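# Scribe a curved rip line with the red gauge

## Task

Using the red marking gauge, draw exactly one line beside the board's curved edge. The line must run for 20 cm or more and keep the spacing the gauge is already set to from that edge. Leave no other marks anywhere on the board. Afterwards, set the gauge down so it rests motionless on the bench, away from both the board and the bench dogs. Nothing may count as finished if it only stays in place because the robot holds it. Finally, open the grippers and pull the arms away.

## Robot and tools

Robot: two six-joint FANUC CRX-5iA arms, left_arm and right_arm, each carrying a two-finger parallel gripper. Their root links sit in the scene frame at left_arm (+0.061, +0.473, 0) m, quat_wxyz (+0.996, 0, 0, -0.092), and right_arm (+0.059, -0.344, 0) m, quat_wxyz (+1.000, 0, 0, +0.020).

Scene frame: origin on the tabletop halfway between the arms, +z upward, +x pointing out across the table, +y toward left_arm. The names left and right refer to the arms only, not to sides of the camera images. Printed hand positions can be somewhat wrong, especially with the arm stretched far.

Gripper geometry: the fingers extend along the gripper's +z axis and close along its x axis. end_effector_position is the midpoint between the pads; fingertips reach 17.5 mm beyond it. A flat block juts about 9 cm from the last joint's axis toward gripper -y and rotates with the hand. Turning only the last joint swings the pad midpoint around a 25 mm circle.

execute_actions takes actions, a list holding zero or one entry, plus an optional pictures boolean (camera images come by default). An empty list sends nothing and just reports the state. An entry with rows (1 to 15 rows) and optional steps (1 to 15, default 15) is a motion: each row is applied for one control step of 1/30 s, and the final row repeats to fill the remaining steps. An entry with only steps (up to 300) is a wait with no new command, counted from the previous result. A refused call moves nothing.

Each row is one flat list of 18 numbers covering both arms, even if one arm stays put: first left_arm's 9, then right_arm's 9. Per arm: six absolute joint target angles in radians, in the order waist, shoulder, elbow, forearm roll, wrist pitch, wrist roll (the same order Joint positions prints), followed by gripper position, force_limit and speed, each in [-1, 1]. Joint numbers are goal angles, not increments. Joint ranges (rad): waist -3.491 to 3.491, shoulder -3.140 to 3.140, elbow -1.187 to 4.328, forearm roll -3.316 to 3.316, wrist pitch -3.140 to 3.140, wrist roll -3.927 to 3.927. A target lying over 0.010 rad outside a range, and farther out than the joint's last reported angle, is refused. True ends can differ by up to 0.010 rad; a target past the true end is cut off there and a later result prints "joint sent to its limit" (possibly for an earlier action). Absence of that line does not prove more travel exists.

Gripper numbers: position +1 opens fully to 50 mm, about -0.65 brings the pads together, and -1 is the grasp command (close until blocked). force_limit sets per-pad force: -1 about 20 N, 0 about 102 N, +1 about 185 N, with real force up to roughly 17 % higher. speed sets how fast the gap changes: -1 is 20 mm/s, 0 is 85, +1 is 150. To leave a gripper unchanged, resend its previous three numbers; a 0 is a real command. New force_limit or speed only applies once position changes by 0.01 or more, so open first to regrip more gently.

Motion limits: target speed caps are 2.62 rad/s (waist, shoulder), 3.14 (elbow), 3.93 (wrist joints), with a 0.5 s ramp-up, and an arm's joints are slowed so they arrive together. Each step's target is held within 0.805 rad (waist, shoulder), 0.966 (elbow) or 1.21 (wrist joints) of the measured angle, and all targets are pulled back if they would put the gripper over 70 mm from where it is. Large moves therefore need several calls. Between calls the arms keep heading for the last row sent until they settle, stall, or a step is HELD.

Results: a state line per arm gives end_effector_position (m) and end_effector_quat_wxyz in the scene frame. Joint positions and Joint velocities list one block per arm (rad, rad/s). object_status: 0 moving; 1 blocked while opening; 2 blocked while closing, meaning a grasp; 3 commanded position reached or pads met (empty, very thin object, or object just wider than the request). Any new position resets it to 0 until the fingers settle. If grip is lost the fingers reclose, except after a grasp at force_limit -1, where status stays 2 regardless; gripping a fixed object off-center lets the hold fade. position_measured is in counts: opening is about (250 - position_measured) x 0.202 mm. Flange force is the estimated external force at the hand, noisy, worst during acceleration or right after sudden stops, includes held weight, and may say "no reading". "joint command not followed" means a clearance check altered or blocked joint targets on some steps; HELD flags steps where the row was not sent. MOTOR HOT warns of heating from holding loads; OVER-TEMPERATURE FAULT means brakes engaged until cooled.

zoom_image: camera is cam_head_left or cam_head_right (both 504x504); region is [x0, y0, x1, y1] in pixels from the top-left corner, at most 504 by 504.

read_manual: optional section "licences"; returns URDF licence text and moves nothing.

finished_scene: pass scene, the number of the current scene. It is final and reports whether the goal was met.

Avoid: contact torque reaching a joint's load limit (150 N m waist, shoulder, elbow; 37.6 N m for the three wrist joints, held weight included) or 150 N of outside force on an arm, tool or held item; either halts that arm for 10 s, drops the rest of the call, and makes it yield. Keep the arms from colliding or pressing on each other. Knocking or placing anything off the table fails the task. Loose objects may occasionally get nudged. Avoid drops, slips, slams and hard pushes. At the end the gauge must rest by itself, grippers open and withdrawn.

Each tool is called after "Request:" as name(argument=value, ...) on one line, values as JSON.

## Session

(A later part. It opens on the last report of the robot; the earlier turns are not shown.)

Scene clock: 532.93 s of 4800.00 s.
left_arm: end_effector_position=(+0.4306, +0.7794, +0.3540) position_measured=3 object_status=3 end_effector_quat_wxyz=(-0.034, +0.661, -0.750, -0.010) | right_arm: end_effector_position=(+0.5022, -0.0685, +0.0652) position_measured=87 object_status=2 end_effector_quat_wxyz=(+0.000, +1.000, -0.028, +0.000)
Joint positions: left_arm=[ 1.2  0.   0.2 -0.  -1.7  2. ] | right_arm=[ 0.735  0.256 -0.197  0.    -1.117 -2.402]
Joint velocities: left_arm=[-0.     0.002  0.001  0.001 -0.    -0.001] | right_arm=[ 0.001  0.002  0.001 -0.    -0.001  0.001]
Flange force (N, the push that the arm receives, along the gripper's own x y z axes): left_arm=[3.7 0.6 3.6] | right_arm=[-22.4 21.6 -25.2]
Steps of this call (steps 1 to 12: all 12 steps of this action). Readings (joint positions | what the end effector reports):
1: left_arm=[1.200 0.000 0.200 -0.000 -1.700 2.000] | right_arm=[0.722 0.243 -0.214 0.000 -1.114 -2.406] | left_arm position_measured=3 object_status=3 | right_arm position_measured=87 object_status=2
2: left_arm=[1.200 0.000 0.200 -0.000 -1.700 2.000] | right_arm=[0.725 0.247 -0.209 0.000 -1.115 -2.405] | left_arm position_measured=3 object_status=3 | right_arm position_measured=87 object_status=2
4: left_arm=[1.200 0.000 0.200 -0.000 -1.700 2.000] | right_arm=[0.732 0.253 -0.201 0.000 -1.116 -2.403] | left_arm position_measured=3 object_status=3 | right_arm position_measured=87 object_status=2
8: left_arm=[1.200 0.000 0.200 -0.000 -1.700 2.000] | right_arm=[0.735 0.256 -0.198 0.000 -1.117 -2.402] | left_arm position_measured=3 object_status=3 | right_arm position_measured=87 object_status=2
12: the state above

Request:
execute_actions(actions=[{"rows":[[1.2,0,0.2,0,-1.7,2,1,0,0,0.7493,0.2704,-0.1791,0,-1.1213,-2.3977,-1,0,0]],"steps":12}], pictures=false)

Request:
execute_actions(actions=[{"rows":[[1.2,0,0.2,0,-1.7,2,1,0,0,0.763,0.2843,-0.1611,0,-1.1254,-2.3934,-1,0,0]],"steps":12}], pictures=false)

Request:
execute_actions(actions=[{"rows":[[1.2,0,0.2,0,-1.7,2,1,0,0,0.7766,0.2982,-0.143,0,-1.1296,-2.389,-1,0,0]],"steps":12}], pictures=false)

Request:
execute_actions(actions=[{"rows":[[1.2,0,0.2,0,-1.7,2,1,0,0,0.7901,0.3121,-0.1247,0,-1.134,-2.3845,-1,0,0]],"steps":12}])

Request:
zoom_image(camera="cam_head_right", region=[205,155,335,240])

Scene clock: 545.13 s of 4800.00 s.
left_arm: end_effector_position=(+0.4306, +0.7794, +0.3540) position_measured=3 object_status=3 end_effector_quat_wxyz=(-0.034, +0.661, -0.750, -0.010) | right_arm: end_effector_position=(+0.5026, -0.0579, +0.0653) position_measured=87 object_status=2 end_effector_quat_wxyz=(+0.000, +1.000, -0.019, +0.000)
Joint positions: left_arm=[ 1.2  0.   0.2 -0.  -1.7  2. ] | right_arm=[ 0.749  0.27  -0.179  0.    -1.121 -2.398]
Joint velocities: left_arm=[ 0.     0.001  0.    -0.001 -0.    -0.   ] | right_arm=[ 0.001  0.001  0.001 -0.    -0.001 -0.   ]
Flange force (N, the push that the arm receives, along the gripper's own x y z axes): left_arm=[3.5 2.1 3.0] | right_arm=[-15.4 17.4 -19.2]
Steps of this call (steps 1 to 15: the robot went on to your last target; steps 16 to 90: nothing new was sent; then 8.80 s passed at rest; steps 91 to 102: all 12 steps of this action). Readings (joint positions | what the end effector reports):
91: left_arm=[1.200 0.000 0.200 -0.000 -1.700 2.000] | right_arm=[0.736 0.257 -0.196 0.000 -1.118 -2.402] | left_arm position_measured=3 object_status=3 | right_arm position_measured=87 object_status=2
92: left_arm=[1.200 0.000 0.200 -0.000 -1.700 2.000] | right_arm=[0.739 0.261 -0.192 0.000 -1.119 -2.401] | left_arm position_measured=3 object_status=3 | right_arm position_measured=87 object_status=2
94: left_arm=[1.200 0.000 0.200 0.000 -1.700 2.000] | right_arm=[0.746 0.267 -0.183 0.000 -1.120 -2.399] | left_arm position_measured=3 object_status=3 | right_arm position_measured=87 object_status=2
98: left_arm=[1.200 0.000 0.200 -0.000 -1.700 2.000] | right_arm=[0.749 0.270 -0.180 0.000 -1.121 -2.398] | left_arm position_measured=3 object_status=3 | right_arm position_measured=87 object_status=2
102: the state above

Scene clock: 545.53 s of 4800.00 s.
left_arm: end_effector_position=(+0.4306, +0.7794, +0.3540) position_measured=3 object_status=3 end_effector_quat_wxyz=(-0.034, +0.661, -0.750, -0.010) | right_arm: end_effector_position=(+0.5029, -0.0473, +0.0653) position_measured=87 object_status=2 end_effector_quat_wxyz=(+0.000, +1.000, -0.010, -0.000)
Joint positions: left_arm=[ 1.2  0.   0.2 -0.  -1.7  2. ] | right_arm=[ 0.763  0.284 -0.161  0.    -1.125 -2.393]
Joint velocities: left_arm=[ 0.    -0.    -0.     0.002 -0.     0.   ] | right_arm=[ 0.001  0.001  0.001  0.    -0.     0.001]
Flange force (N, the push that the arm receives, along the gripper's own x y z axes): left_arm=[3.2 1.0 2.5] | right_arm=[-15.7 15.5 -20.0]
Steps of this call (steps 1 to 12: all 12 steps of this action). Readings (joint positions | what the end effector reports):
1: left_arm=[1.200 0.000 0.200 -0.000 -1.700 2.000] | right_arm=[0.750 0.271 -0.178 0.000 -1.122 -2.398] | left_arm position_measured=3 object_status=3 | right_arm position_measured=87 object_status=2
2: left_arm=[1.200 0.000 0.200 0.000 -1.700 2.000] | right_arm=[0.753 0.274 -0.174 0.000 -1.123 -2.396] | left_arm position_measured=3 object_status=3 | right_arm position_measured=87 object_status=2
4: left_arm=[1.200 -0.000 0.200 -0.000 -1.700 2.000] | right_arm=[0.760 0.281 -0.165 0.000 -1.124 -2.394] | left_arm position_measured=3 object_status=3 | right_arm position_measured=87 object_status=2
8: left_arm=[1.200 0.000 0.200 -0.000 -1.700 2.000] | right_arm=[0.763 0.284 -0.162 0.000 -1.125 -2.394] | left_arm position_measured=3 object_status=3 | right_arm position_measured=87 object_status=2
12: the state above

Scene clock: 545.93 s of 4800.00 s.
left_arm: end_effector_position=(+0.4306, +0.7794, +0.3540) position_measured=3 object_status=3 end_effector_quat_wxyz=(-0.034, +0.661, -0.750, -0.010) | right_arm: end_effector_position=(+0.5030, -0.0368, +0.0653) position_measured=87 object_status=2 end_effector_quat_wxyz=(+0.000, +1.000, -0.001, -0.000)
Joint positions: left_arm=[ 1.2 -0.   0.2 -0.  -1.7  2. ] | right_arm=[ 0.777  0.298 -0.143  0.    -1.13  -2.389]
Joint velocities: left_arm=[-0.001  0.002  0.001 -0.    -0.    -0.   ] | right_arm=[ 0.001  0.001  0.001  0.001 -0.001  0.001]
Flange force (N, the push that the arm receives, along the gripper's own x y z axes): left_arm=[3.4 2.0 3.3] | right_arm=[-16.6 17.5 -22.9]
Steps of this call (steps 1 to 12: all 12 steps of this action). Readings (joint positions | what the end effector reports):
1: left_arm=[1.200 0.000 0.200 0.000 -1.700 2.000] | right_arm=[0.763 0.285 -0.160 0.000 -1.126 -2.393] | left_arm position_measured=3 object_status=3 | right_arm position_measured=87 object_status=2
2: left_arm=[1.200 0.000 0.200 -0.000 -1.700 2.000] | right_arm=[0.767 0.288 -0.156 0.000 -1.127 -2.392] | left_arm position_measured=3 object_status=3 | right_arm position_measured=87 object_status=2
4: left_arm=[1.200 0.000 0.200 -0.000 -1.700 2.000] | right_arm=[0.773 0.295 -0.147 0.000 -1.129 -2.390] | left_arm position_measured=3 object_status=3 | right_arm position_measured=87 object_status=2
8: left_arm=[1.200 0.000 0.200 -0.000 -1.700 2.000] | right_arm=[0.776 0.298 -0.144 0.000 -1.130 -2.389] | left_arm position_measured=3 object_status=3 | right_arm position_measured=87 object_status=2
12: the state above

Scene clock: 546.33 s of 4800.00 s.
left_arm: end_effector_position=(+0.4306, +0.7794, +0.3540) position_measured=3 object_status=3 end_effector_quat_wxyz=(-0.034, +0.661, -0.750, -0.010) | right_arm: end_effector_position=(+0.5029, -0.0262, +0.0653) position_measured=87 object_status=2 end_effector_quat_wxyz=(+0.000, +1.000, +0.008, -0.000)
Joint positions: left_arm=[ 1.2  0.   0.2 -0.  -1.7  2. ] | right_arm=[ 0.79   0.312 -0.125  0.    -1.134 -2.385]
Joint velocities: left_arm=[-0.001 -0.    -0.    -0.001 -0.    -0.   ] | right_arm=[ 0.001  0.001  0.001 -0.     0.    -0.   ]
Flange force (N, the push that the arm receives, along the gripper's own x y z axes): left_arm=[3.2 0.6 3.3] | right_arm=[-21.1 19.3 -24.1]
Steps of this call (steps 1 to 12: all 12 steps of this action). Readings (joint positions | what the end effector reports):
1: left_arm=[1.200 0.000 0.200 -0.000 -1.700 2.000] | right_arm=[0.777 0.299 -0.142 0.000 -1.130 -2.389] | left_arm position_measured=3 object_status=3 | right_arm position_measured=87 object_status=2
2: left_arm=[1.200 0.000 0.200 -0.000 -1.700 2.000] | right_arm=[0.780 0.302 -0.138 0.000 -1.131 -2.388] | left_arm position_measured=3 object_status=3 | right_arm position_measured=87 object_status=2
4: left_arm=[1.200 0.000 0.200 -0.000 -1.700 2.000] | right_arm=[0.787 0.309 -0.129 0.000 -1.133 -2.386] | left_arm position_measured=3 object_status=3 | right_arm position_measured=87 object_status=2
8: left_arm=[1.200 0.000 0.200 -0.000 -1.700 2.000] | right_arm=[0.790 0.312 -0.125 0.000 -1.134 -2.385] | left_arm position_measured=3 object_status=3 | right_arm position_measured=87 object_status=2
12: the state above

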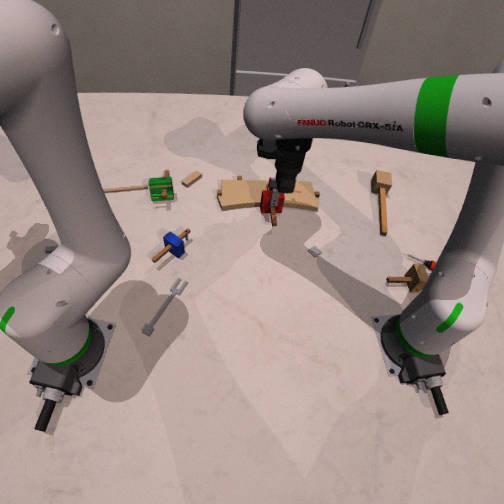

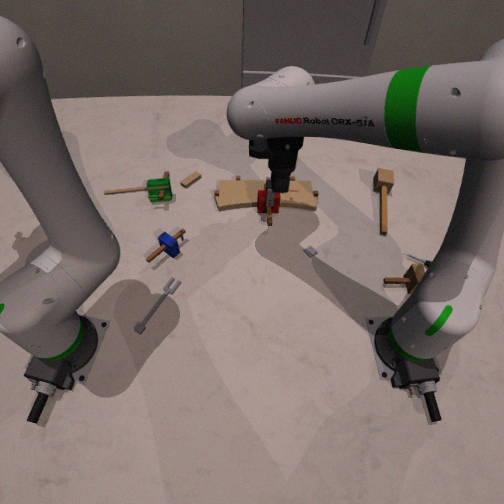

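Region (205, 155, 335, 240) of cam_head_right's 504x504 image, scaled by 3.877, with more detail than that image has; it fills the top 330 rows of this view, and the rest is white.

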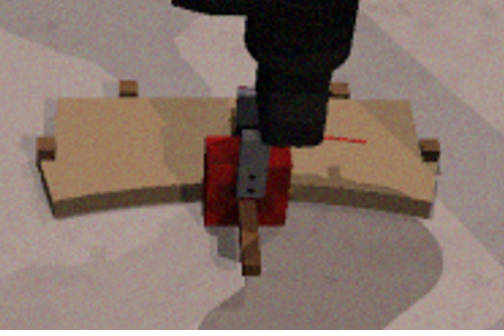

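Request:
execute_actions(actions=[{"rows":[[1.2,0,0.2,0,-1.7,2,1,0,0,0.8038,0.326,-0.1061,0,-1.1387,-2.38,-1,0,0]],"steps":12}], pictures=false)

Request:
execute_actions(actions=[{"rows":[[1.2,0,0.2,0,-1.7,2,1,0,0,0.8172,0.3399,-0.0875,0,-1.1434,-2.3754,-1,0,0]],"steps":12}], pictures=false)

Request:
execute_actions(actions=[{"rows":[[1.2,0,0.2,0,-1.7,2,1,0,0,0.8304,0.3538,-0.0687,0,-1.1483,-2.3707,-1,0,0]],"steps":12}], pictures=false)

Request:
execute_actions(actions=[{"rows":[[1.2,0,0.2,0,-1.7,2,1,0,0,0.8436,0.3676,-0.0498,0,-1.1534,-2.3659,-1,0,0]],"steps":12}], pictures=false)

Scene clock: 559.77 s of 4800.00 s.
left_arm: end_effector_position=(+0.4306, +0.7794, +0.3540) position_measured=3 object_status=3 end_effector_quat_wxyz=(-0.034, +0.661, -0.750, -0.010) | right_arm: end_effector_position=(+0.5025, -0.0155, +0.0653) position_measured=87 object_status=2 end_effector_quat_wxyz=(+0.000, +1.000, +0.017, -0.000)
Joint positions: left_arm=[ 1.2  0.   0.2 -0.  -1.7  2. ] | right_arm=[ 0.804  0.326 -0.106  0.    -1.139 -2.38 ]
Joint velocities: left_arm=[-0.     0.     0.001 -0.    -0.    -0.001] | right_arm=[ 0.     0.001  0.001 -0.001  0.001  0.001]
Flange force (N, the push that the arm receives, along the gripper's own x y z axes): left_arm=[4.5 1.0 4.5] | right_arm=[-18.4 19.4 -23.9]
Steps of this call (steps 1 to 15: the robot went on to your last target; steps 16 to 90: nothing new was sent; then 10.03 s passed at rest; steps 91 to 102: all 12 steps of this action). Readings (joint positions | what the end effector reports):
91: left_arm=[1.200 -0.000 0.200 -0.000 -1.700 2.000] | right_arm=[0.791 0.313 -0.124 0.000 -1.134 -2.384] | left_arm position_measured=3 object_status=3 | right_arm position_measured=87 object_status=2
92: left_arm=[1.200 0.000 0.200 -0.000 -1.700 2.000] | right_arm=[0.794 0.316 -0.119 0.000 -1.135 -2.383] | left_arm position_measured=3 object_status=3 | right_arm position_measured=87 object_status=2
94: left_arm=[1.200 0.000 0.200 0.000 -1.700 2.000] | right_arm=[0.801 0.323 -0.111 0.000 -1.137 -2.381] | left_arm position_measured=3 object_status=3 | right_arm position_measured=87 object_status=2
98: left_arm=[1.200 0.000 0.200 -0.000 -1.700 2.000] | right_arm=[0.803 0.326 -0.107 0.000 -1.139 -2.380] | left_arm position_measured=3 object_status=3 | right_arm position_measured=87 object_status=2
102: the state above

Scene clock: 560.17 s of 4800.00 s.
left_arm: end_effector_position=(+0.4306, +0.7794, +0.3540) position_measured=3 object_status=3 end_effector_quat_wxyz=(-0.034, +0.661, -0.750, -0.010) | right_arm: end_effector_position=(+0.5020, -0.0049, +0.0653) position_measured=87 object_status=2 end_effector_quat_wxyz=(+0.000, +1.000, +0.026, -0.000)
Joint positions: left_arm=[ 1.2 -0.   0.2 -0.  -1.7  2. ] | right_arm=[ 0.817  0.34  -0.088  0.    -1.143 -2.375]
Joint velocities: left_arm=[ 0.001 -0.001 -0.     0.    -0.    -0.   ] | right_arm=[ 0.002  0.001  0.002  0.     0.001 -0.   ]
Flange force (N, the push that the arm receives, along the gripper's own x y z axes): left_arm=[3.2 0.0 3.1] | right_arm=[-23.7 24.7 -27.5]
Steps of this call (steps 1 to 12: all 12 steps of this action). Readings (joint positions | what the end effector reports):
1: left_arm=[1.200 0.000 0.200 -0.000 -1.700 2.000] | right_arm=[0.804 0.327 -0.105 0.000 -1.139 -2.380] | left_arm position_measured=3 object_status=3 | right_arm position_measured=87 object_status=2
2: left_arm=[1.200 0.000 0.200 -0.000 -1.700 2.000] | right_arm=[0.807 0.330 -0.101 0.000 -1.140 -2.379] | left_arm position_measured=3 object_status=3 | right_arm position_measured=87 object_status=2
4: left_arm=[1.200 0.000 0.200 -0.000 -1.700 2.000] | right_arm=[0.814 0.337 -0.092 0.000 -1.142 -2.377] | left_arm position_measured=3 object_status=3 | right_arm position_measured=87 object_status=2
8: left_arm=[1.200 0.000 0.200 -0.000 -1.700 2.000] | right_arm=[0.817 0.339 -0.088 0.000 -1.143 -2.376] | left_arm position_measured=3 object_status=3 | right_arm position_measured=87 object_status=2
12: the state above

Scene clock: 560.57 s of 4800.00 s.
left_arm: end_effector_position=(+0.4306, +0.7794, +0.3540) position_measured=3 object_status=3 end_effector_quat_wxyz=(-0.034, +0.661, -0.750, -0.010) | right_arm: end_effector_position=(+0.5014, +0.0057, +0.0653) position_measured=87 object_status=2 end_effector_quat_wxyz=(+0.000, +0.999, +0.035, -0.000)
Joint positions: left_arm=[ 1.2 -0.   0.2 -0.  -1.7  2. ] | right_arm=[ 0.83   0.354 -0.069  0.    -1.148 -2.371]
Joint velocities: left_arm=[ 0.    -0.001  0.001  0.001  0.    -0.001] | right_arm=[ 0.001  0.002  0.002  0.    -0.001  0.   ]
Flange force (N, the push that the arm receives, along the gripper's own x y z axes): left_arm=[2.1 -0.1 2.2] | right_arm=[-30.3 26.9 -31.2]
Steps of this call (steps 1 to 12: all 12 steps of this action). Readings (joint positions | what the end effector reports):
1: left_arm=[1.200 0.000 0.200 -0.000 -1.700 2.000] | right_arm=[0.818 0.340 -0.087 0.000 -1.144 -2.375] | left_arm position_measured=3 object_status=3 | right_arm position_measured=87 object_status=2
2: left_arm=[1.200 0.000 0.200 -0.000 -1.700 2.000] | right_arm=[0.821 0.344 -0.082 0.000 -1.145 -2.374] | left_arm position_measured=3 object_status=3 | right_arm position_measured=87 object_status=2
4: left_arm=[1.200 0.000 0.200 -0.000 -1.700 2.000] | right_arm=[0.827 0.350 -0.073 0.000 -1.147 -2.372] | left_arm position_measured=3 object_status=3 | right_arm position_measured=87 object_status=2
8: left_arm=[1.200 0.000 0.200 0.000 -1.700 2.000] | right_arm=[0.830 0.353 -0.069 0.000 -1.148 -2.371] | left_arm position_measured=3 object_status=3 | right_arm position_measured=87 object_status=2
12: the state above

Scene clock: 560.97 s of 4800.00 s.
left_arm: end_effector_position=(+0.4306, +0.7794, +0.3540) position_measured=3 object_status=3 end_effector_quat_wxyz=(-0.034, +0.661, -0.750, -0.010) | right_arm: end_effector_position=(+0.5006, +0.0162, +0.0653) position_measured=87 object_status=2 end_effector_quat_wxyz=(+0.000, +0.999, +0.044, -0.000)
Joint positions: left_arm=[ 1.2  0.   0.2  0.  -1.7  2. ] | right_arm=[ 0.844  0.368 -0.05   0.    -1.153 -2.366]
Joint velocities: left_arm=[-0.001 -0.    -0.     0.     0.    -0.002] | right_arm=[ 0.001  0.001  0.001  0.    -0.     0.001]
Flange force (N, the push that the arm receives, along the gripper's own x y z axes): left_arm=[2.4 0.5 2.6] | right_arm=[-33.5 32.7 -34.2]
Steps of this call (steps 1 to 12: all 12 steps of this action). Readings (joint positions | what the end effector reports):
1: left_arm=[1.200 0.000 0.200 -0.000 -1.700 2.000] | right_arm=[0.831 0.354 -0.068 0.000 -1.149 -2.371] | left_arm position_measured=3 object_status=3 | right_arm position_measured=87 object_status=2
2: left_arm=[1.200 0.000 0.200 -0.000 -1.700 2.000] | right_arm=[0.834 0.358 -0.063 0.000 -1.150 -2.369] | left_arm position_measured=3 object_status=3 | right_arm position_measured=87 object_status=2
4: left_arm=[1.200 0.000 0.200 0.000 -1.700 2.000] | right_arm=[0.841 0.364 -0.054 0.000 -1.152 -2.367] | left_arm position_measured=3 object_status=3 | right_arm position_measured=87 object_status=2
8: left_arm=[1.200 0.000 0.200 -0.000 -1.700 2.000] | right_arm=[0.843 0.367 -0.050 0.000 -1.153 -2.366] | left_arm position_measured=3 object_status=3 | right_arm position_measured=87 object_status=2
12: the state above

Request:
execute_actions(actions=[{"rows":[[1.2,0,0.2,0,-1.7,2,1,0,0,0.8579,0.3804,-0.0317,0,-1.1587,-2.3595,-1,0,0]],"steps":12}], pictures=false)

Request:
execute_actions(actions=[{"rows":[[1.2,0,0.2,0,-1.7,2,1,0,0,0.8712,0.3938,-0.0129,0,-1.1641,-2.3535,-1,0,0]],"steps":12}], pictures=false)

Request:
execute_actions(actions=[{"rows":[[1.2,0,0.2,0,-1.7,2,1,0,0,0.8844,0.4073,0.006,0,-1.1695,-2.3475,-1,0,0]],"steps":12}], pictures=false)

Scene clock: 571.97 s of 4800.00 s.
left_arm: end_effector_position=(+0.4306, +0.7794, +0.3540) position_measured=3 object_status=3 end_effector_quat_wxyz=(-0.034, +0.661, -0.750, -0.010) | right_arm: end_effector_position=(+0.4988, +0.0271, +0.0654) position_measured=87 object_status=2 end_effector_quat_wxyz=(-0.000, +0.999, +0.054, -0.000)
Joint positions: left_arm=[ 1.2  0.   0.2  0.  -1.7  2. ] | right_arm=[ 0.858  0.38  -0.032 -0.    -1.159 -2.36 ]
Joint velocities: left_arm=[ 0.     0.    -0.001 -0.     0.    -0.   ] | right_arm=[ 0.001  0.001  0.001 -0.    -0.001  0.002]
Flange force (N, the push that the arm receives, along the gripper's own x y z axes): left_arm=[3.7 2.4 3.8] | right_arm=[-6.6 7.3 -8.6]
Steps of this call (steps 1 to 15: the robot went on to your last target; steps 16 to 90: nothing new was sent; then 7.60 s passed at rest; steps 91 to 102: all 12 steps of this action). Readings (joint positions | what the end effector reports):
91: left_arm=[1.200 0.000 0.200 0.000 -1.700 2.000] | right_arm=[0.844 0.368 -0.049 -0.000 -1.153 -2.366] | left_arm position_measured=3 object_status=3 | right_arm position_measured=87 object_status=2
92: left_arm=[1.200 0.000 0.200 -0.000 -1.700 2.000] | right_arm=[0.848 0.371 -0.044 -0.000 -1.155 -2.364] | left_arm position_measured=3 object_status=3 | right_arm position_measured=87 object_status=2
94: left_arm=[1.200 -0.000 0.200 -0.000 -1.700 2.000] | right_arm=[0.855 0.377 -0.036 -0.000 -1.157 -2.361] | left_arm position_measured=3 object_status=3 | right_arm position_measured=87 object_status=2
98: left_arm=[1.200 0.000 0.200 -0.000 -1.700 2.000] | right_arm=[0.858 0.380 -0.032 -0.000 -1.158 -2.360] | left_arm position_measured=3 object_status=3 | right_arm position_measured=87 object_status=2
102: the state above

Scene clock: 572.37 s of 4800.00 s.
left_arm: end_effector_position=(+0.4306, +0.7794, +0.3540) position_measured=3 object_status=3 end_effector_quat_wxyz=(-0.034, +0.661, -0.750, -0.010) | right_arm: end_effector_position=(+0.4974, +0.0376, +0.0655) position_measured=87 object_status=2 end_effector_quat_wxyz=(-0.000, +0.998, +0.064, -0.000)
Joint positions: left_arm=[ 1.2  0.   0.2 -0.  -1.7  2. ] | right_arm=[ 0.871  0.394 -0.013 -0.    -1.164 -2.354]
Joint velocities: left_arm=[-0.001  0.     0.     0.001 -0.    -0.   ] | right_arm=[ 0.001  0.001  0.001 -0.     0.001  0.002]
Flange force (N, the push that the arm receives, along the gripper's own x y z axes): left_arm=[2.8 2.1 3.1] | right_arm=[1.9 1.6 -7.9]
Steps of this call (steps 1 to 12: all 12 steps of this action). Readings (joint positions | what the end effector reports):
1: left_arm=[1.200 -0.000 0.200 -0.000 -1.700 2.000] | right_arm=[0.858 0.381 -0.031 -0.000 -1.159 -2.359] | left_arm position_measured=3 object_status=3 | right_arm position_measured=87 object_status=2
2: left_arm=[1.200 0.000 0.200 -0.000 -1.700 2.000] | right_arm=[0.861 0.384 -0.026 -0.000 -1.160 -2.358] | left_arm position_measured=3 object_status=3 | right_arm position_measured=87 object_status=2
4: left_arm=[1.200 0.000 0.200 -0.000 -1.700 2.000] | right_arm=[0.868 0.391 -0.017 -0.000 -1.163 -2.355] | left_arm position_measured=3 object_status=3 | right_arm position_measured=87 object_status=2
8: left_arm=[1.200 0.000 0.200 -0.000 -1.700 2.000] | right_arm=[0.871 0.393 -0.013 -0.000 -1.164 -2.354] | left_arm position_measured=3 object_status=3 | right_arm position_measured=87 object_status=2
12: the state above

Scene clock: 572.77 s of 4800.00 s.
left_arm: end_effector_position=(+0.4306, +0.7794, +0.3540) position_measured=3 object_status=3 end_effector_quat_wxyz=(-0.034, +0.661, -0.750, -0.010) | right_arm: end_effector_position=(+0.4958, +0.0481, +0.0655) position_measured=87 object_status=2 end_effector_quat_wxyz=(+0.000, +0.997, +0.074, -0.000)
Joint positions: left_arm=[ 1.2  0.   0.2 -0.  -1.7  2. ] | right_arm=[ 0.884  0.407  0.006  0.    -1.169 -2.348]
Joint velocities: left_arm=[-0.001 -0.001  0.001 -0.001  0.     0.   ] | right_arm=[ 0.001  0.001  0.001 -0.     0.001  0.001]
Flange force (N, the push that the arm receives, along the gripper's own x y z axes): left_arm=[2.7 -1.2 2.0] | right_arm=[0.5 3.9 -5.4]
Steps of this call (steps 1 to 12: all 12 steps of this action). Readings (joint positions | what the end effector reports):
1: left_arm=[1.200 0.000 0.200 -0.000 -1.700 2.000] | right_arm=[0.872 0.394 -0.012 -0.000 -1.164 -2.353] | left_arm position_measured=3 object_status=3 | right_arm position_measured=87 object_status=2
2: left_arm=[1.200 0.000 0.200 0.000 -1.700 2.000] | right_arm=[0.875 0.398 -0.007 -0.000 -1.166 -2.352] | left_arm position_measured=3 object_status=3 | right_arm position_measured=87 object_status=2
4: left_arm=[1.200 0.000 0.200 -0.000 -1.700 2.000] | right_arm=[0.881 0.404 0.001 -0.000 -1.168 -2.349] | left_arm position_measured=3 object_status=3 | right_arm position_measured=87 object_status=2
8: left_arm=[1.200 0.000 0.200 -0.000 -1.700 2.000] | right_arm=[0.884 0.407 0.005 0.000 -1.169 -2.348] | left_arm position_measured=3 object_status=3 | right_arm position_measured=87 object_status=2
12: the state above

Request:
execute_actions(actions=[{"rows":[[1.2,0,0.2,0,-1.7,2,1,0,0,0.8834,0.4087,0.0075,0,-1.1696,-2.3465,-1,0,0]],"steps":12}], pictures=false)

Request:
execute_actions(actions=[{"rows":[[1.2,0,0.2,0,-1.7,2,1,0,0,0.8963,0.4225,0.0271,0,-1.1754,-2.3412,-1,0,0]],"steps":12}], pictures=false)

Request:
execute_actions(actions=[{"rows":[[1.2,0,0.2,0,-1.7,2,1,0,0,0.909,0.4363,0.0469,0,-1.1814,-2.3358,-1,0,0]],"steps":12}], pictures=false)

Scene clock: 585.27 s of 4800.00 s.
left_arm: end_effector_position=(+0.4306, +0.7794, +0.3540) position_measured=3 object_status=3 end_effector_quat_wxyz=(-0.034, +0.661, -0.750, -0.010) | right_arm: end_effector_position=(+0.4964, +0.0482, +0.0653) position_measured=87 object_status=2 end_effector_quat_wxyz=(+0.000, +0.997, +0.074, -0.000)
Joint positions: left_arm=[ 1.2  0.   0.2 -0.  -1.7  2. ] | right_arm=[ 0.884  0.409  0.007  0.    -1.17  -2.346]
Joint velocities: left_arm=[ 0.    -0.001  0.001 -0.001 -0.     0.   ] | right_arm=[-0.001  0.001  0.     0.     0.     0.   ]
Flange force (N, the push that the arm receives, along the gripper's own x y z axes): left_arm=[2.0 0.2 2.5] | right_arm=[-21.7 3.1 -24.5]
Steps of this call (steps 1 to 15: the robot went on to your last target; steps 16 to 90: nothing new was sent; then 9.10 s passed at rest; steps 91 to 102: all 12 steps of this action). Readings (joint positions | what the end effector reports):
91: left_arm=[1.200 0.000 0.200 0.000 -1.700 2.000] | right_arm=[0.884 0.407 0.006 0.000 -1.170 -2.347] | left_arm position_measured=3 object_status=3 | right_arm position_measured=87 object_status=2
92: left_arm=[1.200 0.000 0.200 -0.000 -1.700 2.000] | right_arm=[0.884 0.408 0.007 0.000 -1.170 -2.347] | left_arm position_measured=3 object_status=3 | right_arm position_measured=87 object_status=2
94: left_arm=[1.200 -0.000 0.200 -0.000 -1.700 2.000] | right_arm=[0.884 0.408 0.007 0.000 -1.170 -2.347] | left_arm position_measured=3 object_status=3 | right_arm position_measured=87 object_status=2
98: left_arm=[1.200 0.000 0.200 -0.000 -1.700 2.000] | right_arm=[0.884 0.409 0.007 0.000 -1.170 -2.346] | left_arm position_measured=3 object_status=3 | right_arm position_measured=87 object_status=2
102: the state above

Scene clock: 585.67 s of 4800.00 s.
left_arm: end_effector_position=(+0.4306, +0.7794, +0.3540) position_measured=3 object_status=3 end_effector_quat_wxyz=(-0.034, +0.661, -0.750, -0.010) | right_arm: end_effector_position=(+0.4950, +0.0586, +0.0653) position_measured=87 object_status=2 end_effector_quat_wxyz=(-0.000, +0.997, +0.083, +0.000)
Joint positions: left_arm=[ 1.2  0.   0.2 -0.  -1.7  2. ] | right_arm=[ 0.896  0.422  0.027  0.    -1.175 -2.341]
Joint velocities: left_arm=[-0.001  0.001  0.     0.001 -0.    -0.   ] | right_arm=[ 0.002  0.001  0.002  0.001 -0.001 -0.   ]
Flange force (N, the push that the arm receives, along the gripper's own x y z axes): left_arm=[2.5 -0.1 3.4] | right_arm=[-27.3 27.4 -29.1]
Steps of this call (steps 1 to 12: all 12 steps of this action). Readings (joint positions | what the end effector reports):
1: left_arm=[1.200 -0.000 0.200 0.000 -1.700 2.000] | right_arm=[0.884 0.409 0.008 0.000 -1.170 -2.346] | left_arm position_measured=3 object_status=3 | right_arm position_measured=87 object_status=2
2: left_arm=[1.200 0.000 0.200 0.000 -1.700 2.000] | right_arm=[0.886 0.412 0.013 0.000 -1.172 -2.345] | left_arm position_measured=3 object_status=3 | right_arm position_measured=87 object_status=2
4: left_arm=[1.200 0.000 0.200 0.000 -1.700 2.000] | right_arm=[0.893 0.419 0.022 0.000 -1.174 -2.343] | left_arm position_measured=3 object_status=3 | right_arm position_measured=87 object_status=2
8: left_arm=[1.200 0.000 0.200 -0.000 -1.700 2.000] | right_arm=[0.896 0.422 0.026 0.000 -1.175 -2.341] | left_arm position_measured=3 object_status=3 | right_arm position_measured=87 object_status=2
12: the state above

Scene clock: 586.07 s of 4800.00 s.
left_arm: end_effector_position=(+0.4306, +0.7794, +0.3540) position_measured=3 object_status=3 end_effector_quat_wxyz=(-0.034, +0.661, -0.750, -0.010) | right_arm: end_effector_position=(+0.4932, +0.0691, +0.0654) position_measured=87 object_status=2 end_effector_quat_wxyz=(+0.000, +0.996, +0.092, -0.000)
Joint positions: left_arm=[ 1.2 -0.   0.2 -0.  -1.7  2. ] | right_arm=[ 0.909  0.436  0.047  0.    -1.181 -2.336]
Joint velocities: left_arm=[-0.001 -0.001 -0.    -0.001  0.     0.001] | right_arm=[ 0.001  0.001  0.002  0.    -0.     0.002]
Flange force (N, the push that the arm receives, along the gripper's own x y z axes): left_arm=[5.6 3.8 5.8] | right_arm=[-38.4 30.8 -31.5]
Steps of this call (steps 1 to 12: all 12 steps of this action). Readings (joint positions | what the end effector reports):
1: left_arm=[1.200 0.000 0.200 -0.000 -1.700 2.000] | right_arm=[0.897 0.423 0.028 0.000 -1.176 -2.341] | left_arm position_measured=3 object_status=3 | right_arm position_measured=87 object_status=2
2: left_arm=[1.200 0.000 0.200 -0.000 -1.700 2.000] | right_arm=[0.900 0.426 0.033 0.000 -1.177 -2.340] | left_arm position_measured=3 object_status=3 | right_arm position_measured=87 object_status=2
4: left_arm=[1.200 0.000 0.200 -0.000 -1.700 2.000] | right_arm=[0.906 0.433 0.042 0.000 -1.180 -2.337] | left_arm position_measured=3 object_status=3 | right_arm position_measured=87 object_status=2
8: left_arm=[1.200 0.000 0.200 -0.000 -1.700 2.000] | right_arm=[0.909 0.436 0.046 0.000 -1.181 -2.336] | left_arm position_measured=3 object_status=3 | right_arm position_measured=87 object_status=2
12: the state above

Request:
execute_actions(actions=[{"rows":[[1.2,0,0.2,0,-1.7,2,1,0,0,0.9226,0.449,0.0653,0,-1.1871,-2.33,-1,0,0]],"steps":12}], pictures=false)

Request:
execute_actions(actions=[{"rows":[[1.2,0,0.2,0,-1.7,2,1,0,0,0.9355,0.4624,0.0848,0,-1.1932,-2.3245,-1,0,0]],"steps":12}])

Request:
zoom_image(camera="cam_head_right", region=[205,155,335,240])

Scene clock: 594.00 s of 4800.00 s.
left_arm: end_effector_position=(+0.4306, +0.7794, +0.3540) position_measured=3 object_status=3 end_effector_quat_wxyz=(-0.034, +0.661, -0.750, -0.010) | right_arm: end_effector_position=(+0.4907, +0.0796, +0.0654) position_measured=87 object_status=2 end_effector_quat_wxyz=(-0.000, +0.995, +0.101, +0.000)
Joint positions: left_arm=[ 1.2 -0.   0.2 -0.  -1.7  2. ] | right_arm=[ 0.923  0.449  0.065  0.    -1.187 -2.33 ]
Joint velocities: left_arm=[ 0.001  0.    -0.001  0.    -0.    -0.   ] | right_arm=[ 0.001  0.     0.001  0.    -0.001  0.001]
Flange force (N, the push that the arm receives, along the gripper's own x y z axes): left_arm=[0.5 -0.9 1.6] | right_arm=[-17.3 15.5 -15.2]
Steps of this call (steps 1 to 15: the robot went on to your last target; steps 16 to 90: nothing new was sent; then 4.53 s passed at rest; steps 91 to 102: all 12 steps of this action). Readings (joint positions | what the end effector reports):
91: left_arm=[1.200 -0.000 0.200 -0.000 -1.700 2.000] | right_arm=[0.910 0.437 0.048 0.000 -1.182 -2.336] | left_arm position_measured=3 object_status=3 | right_arm position_measured=87 object_status=2
92: left_arm=[1.200 -0.000 0.200 -0.000 -1.700 2.000] | right_arm=[0.913 0.440 0.052 0.000 -1.183 -2.334] | left_arm position_measured=3 object_status=3 | right_arm position_measured=87 object_status=2
94: left_arm=[1.200 0.000 0.200 -0.000 -1.700 2.000] | right_arm=[0.919 0.446 0.061 0.000 -1.185 -2.331] | left_arm position_measured=3 object_status=3 | right_arm position_measured=87 object_status=2
98: left_arm=[1.200 0.000 0.200 -0.000 -1.700 2.000] | right_arm=[0.922 0.449 0.065 0.000 -1.187 -2.330] | left_arm position_measured=3 object_status=3 | right_arm position_measured=87 object_status=2
102: the state above

Scene clock: 594.40 s of 4800.00 s.
left_arm: end_effector_position=(+0.4306, +0.7794, +0.3540) position_measured=3 object_status=3 end_effector_quat_wxyz=(-0.034, +0.661, -0.750, -0.010) | right_arm: end_effector_position=(+0.4883, +0.0899, +0.0654) position_measured=87 object_status=2 end_effector_quat_wxyz=(+0.000, +0.994, +0.111, +0.000)
Joint positions: left_arm=[ 1.2  0.   0.2 -0.  -1.7  2. ] | right_arm=[ 0.935  0.462  0.085  0.    -1.193 -2.325]
Joint velocities: left_arm=[-0.     0.001 -0.001  0.     0.     0.001] | right_arm=[ 0.001  0.001  0.001 -0.001  0.001 -0.001]
Flange force (N, the push that the arm receives, along the gripper's own x y z axes): left_arm=[2.3 0.4 1.5] | right_arm=[-15.1 14.6 -15.3]
Steps of this call (steps 1 to 12: all 12 steps of this action). Readings (joint positions | what the end effector reports):
1: left_arm=[1.200 0.000 0.200 -0.000 -1.700 2.000] | right_arm=[0.923 0.449 0.066 0.000 -1.187 -2.330] | left_arm position_measured=3 object_status=3 | right_arm position_measured=87 object_status=2
2: left_arm=[1.200 0.000 0.200 -0.000 -1.700 2.000] | right_arm=[0.926 0.453 0.071 0.000 -1.189 -2.328] | left_arm position_measured=3 object_status=3 | right_arm position_measured=87 object_status=2
4: left_arm=[1.200 0.000 0.200 0.000 -1.700 2.000] | right_arm=[0.932 0.459 0.080 0.000 -1.192 -2.326] | left_arm position_measured=3 object_status=3 | right_arm position_measured=87 object_status=2
8: left_arm=[1.200 -0.000 0.200 -0.000 -1.700 2.000] | right_arm=[0.935 0.462 0.084 0.000 -1.193 -2.325] | left_arm position_measured=3 object_status=3 | right_arm position_measured=87 object_status=2
12: the state above

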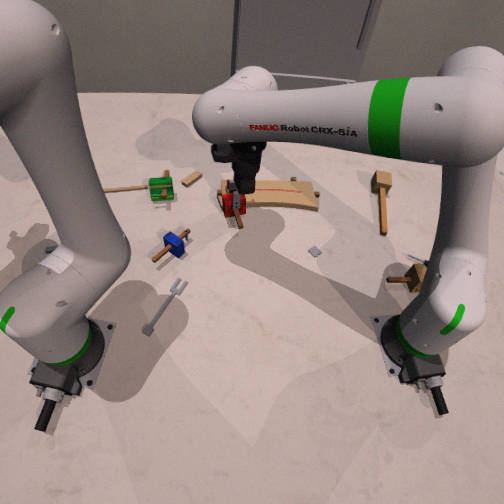

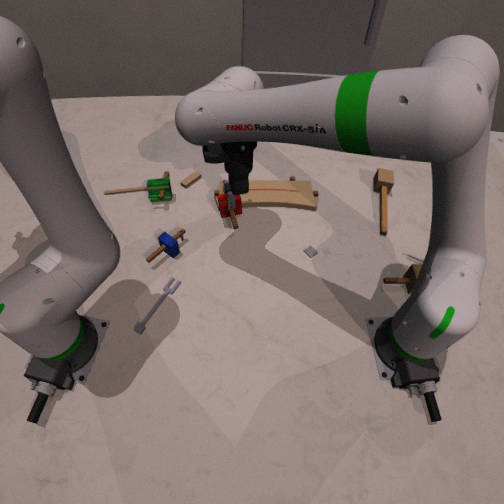

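Region (205, 155, 335, 240) of cam_head_right's 504x504 image, scaled by 3.877, with more detail than that image has; it fills the top 330 rows of this view, and the rest is white.

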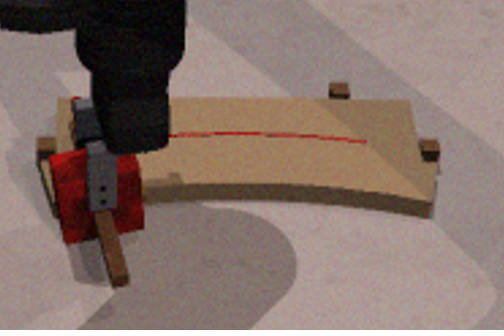

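Request:
execute_actions(actions=[{"rows":[[1.2,0,0.2,0,-1.7,2,1,0,0,0.9355,0.4546,0.0956,0,-1.2118,-2.3245,-1,0,0]],"steps":12}], pictures=false)

Request:
execute_actions(actions=[{"rows":[[1.2,0,0.2,0,-1.7,2,1,0,0,0.8372,0.21,-0.03,0,-1.331,-2.418,-1,0,0]],"steps":15}], pictures=false)

Request:
execute_actions(actions=[{"rows":[[1.2,0,0.2,0,-1.7,2,1,0,0,0.6869,0.12,-0.27,0,-1.1808,-2.44,-1,0,0]],"steps":15}], pictures=false)

Request:
execute_actions(actions=[{"rows":[[1.2,0,0.2,0,-1.7,2,1,0,0,0.6683,0.1735,-0.2757,0,-1.1216,-2.4241,-1,0,0]],"steps":15}])

Request:
zoom_image(camera="cam_head_right", region=[205,155,335,240])

Scene clock: 608.77 s of 4800.00 s.
left_arm: end_effector_position=(+0.4306, +0.7794, +0.3540) position_measured=3 object_status=3 end_effector_quat_wxyz=(-0.034, +0.661, -0.750, -0.010) | right_arm: end_effector_position=(+0.4882, +0.0901, +0.0742) position_measured=87 object_status=2 end_effector_quat_wxyz=(-0.000, +0.994, +0.111, -0.000)
Joint positions: left_arm=[ 1.2  0.   0.2 -0.  -1.7  2. ] | right_arm=[ 0.936  0.455  0.096 -0.    -1.212 -2.324]
Joint velocities: left_arm=[ 0.001 -0.    -0.     0.001 -0.     0.   ] | right_arm=[-0.    -0.001  0.001  0.001 -0.001 -0.001]
Flange force (N, the push that the arm receives, along the gripper's own x y z axes): left_arm=[2.5 1.6 3.6] | right_arm=[-1.1 0.4 0.6]
Steps of this call (steps 1 to 15: the robot went on to your last target; steps 16 to 90: nothing new was sent; then 10.97 s passed at rest; steps 91 to 102: all 12 steps of this action). Readings (joint positions | what the end effector reports):
91: left_arm=[1.200 -0.000 0.200 -0.000 -1.700 2.000] | right_arm=[0.936 0.462 0.085 0.000 -1.194 -2.325] | left_arm position_measured=3 object_status=3 | right_arm position_measured=87 object_status=2
92: left_arm=[1.200 0.000 0.200 -0.000 -1.700 2.000] | right_arm=[0.936 0.461 0.088 -0.000 -1.199 -2.324] | left_arm position_measured=3 object_status=3 | right_arm position_measured=87 object_status=2
94: left_arm=[1.200 0.000 0.200 -0.000 -1.700 2.000] | right_arm=[0.936 0.457 0.093 -0.000 -1.207 -2.324] | left_arm position_measured=3 object_status=3 | right_arm position_measured=87 object_status=2
98: left_arm=[1.200 0.000 0.200 -0.000 -1.700 2.000] | right_arm=[0.936 0.455 0.095 -0.000 -1.211 -2.324] | left_arm position_measured=3 object_status=3 | right_arm position_measured=87 object_status=2
102: the state above

Scene clock: 609.27 s of 4800.00 s.
left_arm: end_effector_position=(+0.4306, +0.7794, +0.3540) position_measured=3 object_status=3 end_effector_quat_wxyz=(-0.034, +0.661, -0.750, -0.010) | right_arm: end_effector_position=(+0.4806, -0.0137, +0.1548) position_measured=87 object_status=2 end_effector_quat_wxyz=(+0.000, +1.000, +0.016, -0.000)
Joint positions: left_arm=[ 1.2  0.   0.2 -0.  -1.7  2. ] | right_arm=[ 0.838  0.213 -0.028 -0.    -1.329 -2.417]
Joint velocities: left_arm=[-0.001  0.001 -0.    -0.001  0.     0.   ] | right_arm=[-0.034 -0.087 -0.045 -0.    -0.043 -0.034]
Flange force (N, the push that the arm receives, along the gripper's own x y z axes): left_arm=[4.2 2.5 4.7] | right_arm=[-10.5 18.7 -9.2]
Steps of this call (steps 1 to 15: all 15 steps of this action). Readings (joint positions | what the end effector reports):
1: left_arm=[1.200 0.000 0.200 -0.000 -1.700 2.000] | right_arm=[0.936 0.454 0.095 -0.000 -1.212 -2.324] | left_arm position_measured=3 object_status=3 | right_arm position_measured=87 object_status=2
2: left_arm=[1.200 0.000 0.200 -0.000 -1.700 2.000] | right_arm=[0.934 0.449 0.093 -0.000 -1.214 -2.325] | left_arm position_measured=3 object_status=3 | right_arm position_measured=87 object_status=2
4: left_arm=[1.200 0.000 0.200 -0.000 -1.700 2.000] | right_arm=[0.923 0.423 0.078 -0.000 -1.227 -2.336] | left_arm position_measured=3 object_status=3 | right_arm position_measured=87 object_status=2
8: left_arm=[1.200 -0.000 0.200 -0.000 -1.700 2.000] | right_arm=[0.884 0.325 0.029 -0.000 -1.275 -2.374] | left_arm position_measured=3 object_status=3 | right_arm position_measured=87 object_status=2
15: the state above

Scene clock: 609.77 s of 4800.00 s.
left_arm: end_effector_position=(+0.4306, +0.7794, +0.3540) position_measured=3 object_status=3 end_effector_quat_wxyz=(-0.034, +0.661, -0.750, -0.010) | right_arm: end_effector_position=(+0.4834, -0.1187, +0.1010) position_measured=87 object_status=2 end_effector_quat_wxyz=(-0.000, +0.997, -0.071, +0.000)
Joint positions: left_arm=[ 1.2  0.   0.2 -0.  -1.7  2. ] | right_arm=[ 0.688  0.121 -0.268 -0.    -1.182 -2.44 ]
Joint velocities: left_arm=[-0.002 -0.001 -0.     0.    -0.     0.001] | right_arm=[-0.01  -0.008 -0.022  0.     0.012  0.001]
Flange force (N, the push that the arm receives, along the gripper's own x y z axes): left_arm=[1.7 -1.7 2.1] | right_arm=[2.8 2.3 0.1]
Steps of this call (steps 1 to 15: all 15 steps of this action). Readings (joint positions | what the end effector reports):
1: left_arm=[1.200 -0.000 0.200 -0.000 -1.700 2.000] | right_arm=[0.837 0.211 -0.030 -0.000 -1.330 -2.417] | left_arm position_measured=3 object_status=3 | right_arm position_measured=87 object_status=2
2: left_arm=[1.200 0.000 0.200 -0.000 -1.700 2.000] | right_arm=[0.834 0.208 -0.036 -0.000 -1.327 -2.418] | left_arm position_measured=3 object_status=3 | right_arm position_measured=87 object_status=2
4: left_arm=[1.200 -0.000 0.200 0.000 -1.700 2.000] | right_arm=[0.813 0.194 -0.069 -0.000 -1.306 -2.422] | left_arm position_measured=3 object_status=3 | right_arm position_measured=87 object_status=2
8: left_arm=[1.200 0.000 0.200 -0.000 -1.700 2.000] | right_arm=[0.743 0.153 -0.181 -0.000 -1.237 -2.432] | left_arm position_measured=3 object_status=3 | right_arm position_measured=87 object_status=2
15: the state above

Scene clock: 610.27 s of 4800.00 s.
left_arm: end_effector_position=(+0.4306, +0.7794, +0.3540) position_measured=3 object_status=3 end_effector_quat_wxyz=(-0.034, +0.661, -0.750, -0.010) | right_arm: end_effector_position=(+0.4956, -0.1199, +0.0742) position_measured=87 object_status=2 end_effector_quat_wxyz=(+0.000, +0.997, -0.073, +0.000)
Joint positions: left_arm=[ 1.2  0.   0.2 -0.  -1.7  2. ] | right_arm=[ 0.668  0.173 -0.276  0.    -1.122 -2.424]
Joint velocities: left_arm=[-0.001 -0.    -0.    -0.    -0.     0.001] | right_arm=[-0.     0.001  0.     0.001  0.001  0.002]
Flange force (N, the push that the arm receives, along the gripper's own x y z axes): left_arm=[3.3 1.7 3.3] | right_arm=[4.5 -0.9 0.4]
Steps of this call (steps 1 to 15: all 15 steps of this action). Readings (joint positions | what the end effector reports):
1: left_arm=[1.200 0.000 0.200 -0.000 -1.700 2.000] | right_arm=[0.687 0.121 -0.269 -0.000 -1.180 -2.440] | left_arm position_measured=3 object_status=3 | right_arm position_measured=87 object_status=2
2: left_arm=[1.200 0.000 0.200 -0.000 -1.700 2.000] | right_arm=[0.685 0.125 -0.270 0.000 -1.175 -2.439] | left_arm position_measured=3 object_status=3 | right_arm position_measured=87 object_status=2
4: left_arm=[1.200 -0.000 0.200 -0.000 -1.700 2.000] | right_arm=[0.677 0.148 -0.273 0.000 -1.149 -2.431] | left_arm position_measured=3 object_status=3 | right_arm position_measured=87 object_status=2
8: left_arm=[1.200 0.000 0.200 0.000 -1.700 2.000] | right_arm=[0.669 0.172 -0.275 0.000 -1.124 -2.425] | left_arm position_measured=3 object_status=3 | right_arm position_measured=87 object_status=2
15: the state above

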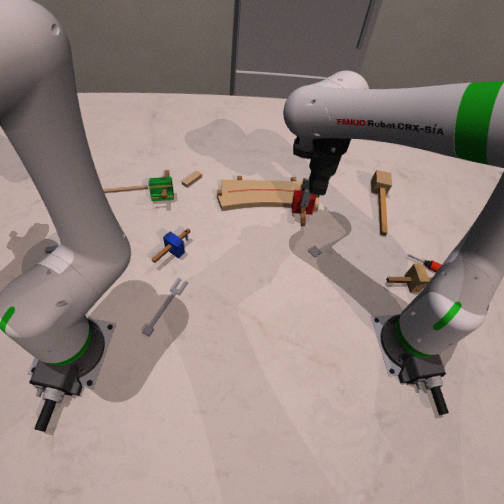

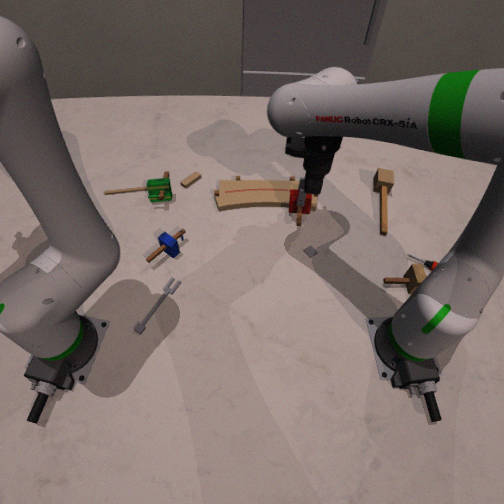

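Region (205, 155, 335, 240) of cam_head_right's 504x504 image, scaled by 3.877, with more detail than that image has; it fills the top 330 rows of this view, and the rest is white.

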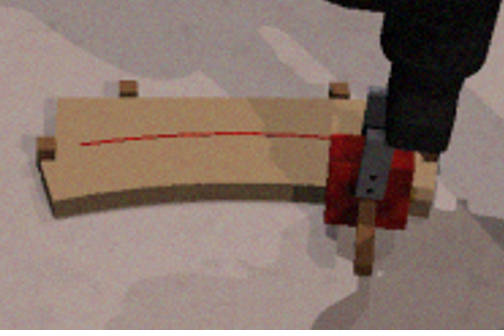

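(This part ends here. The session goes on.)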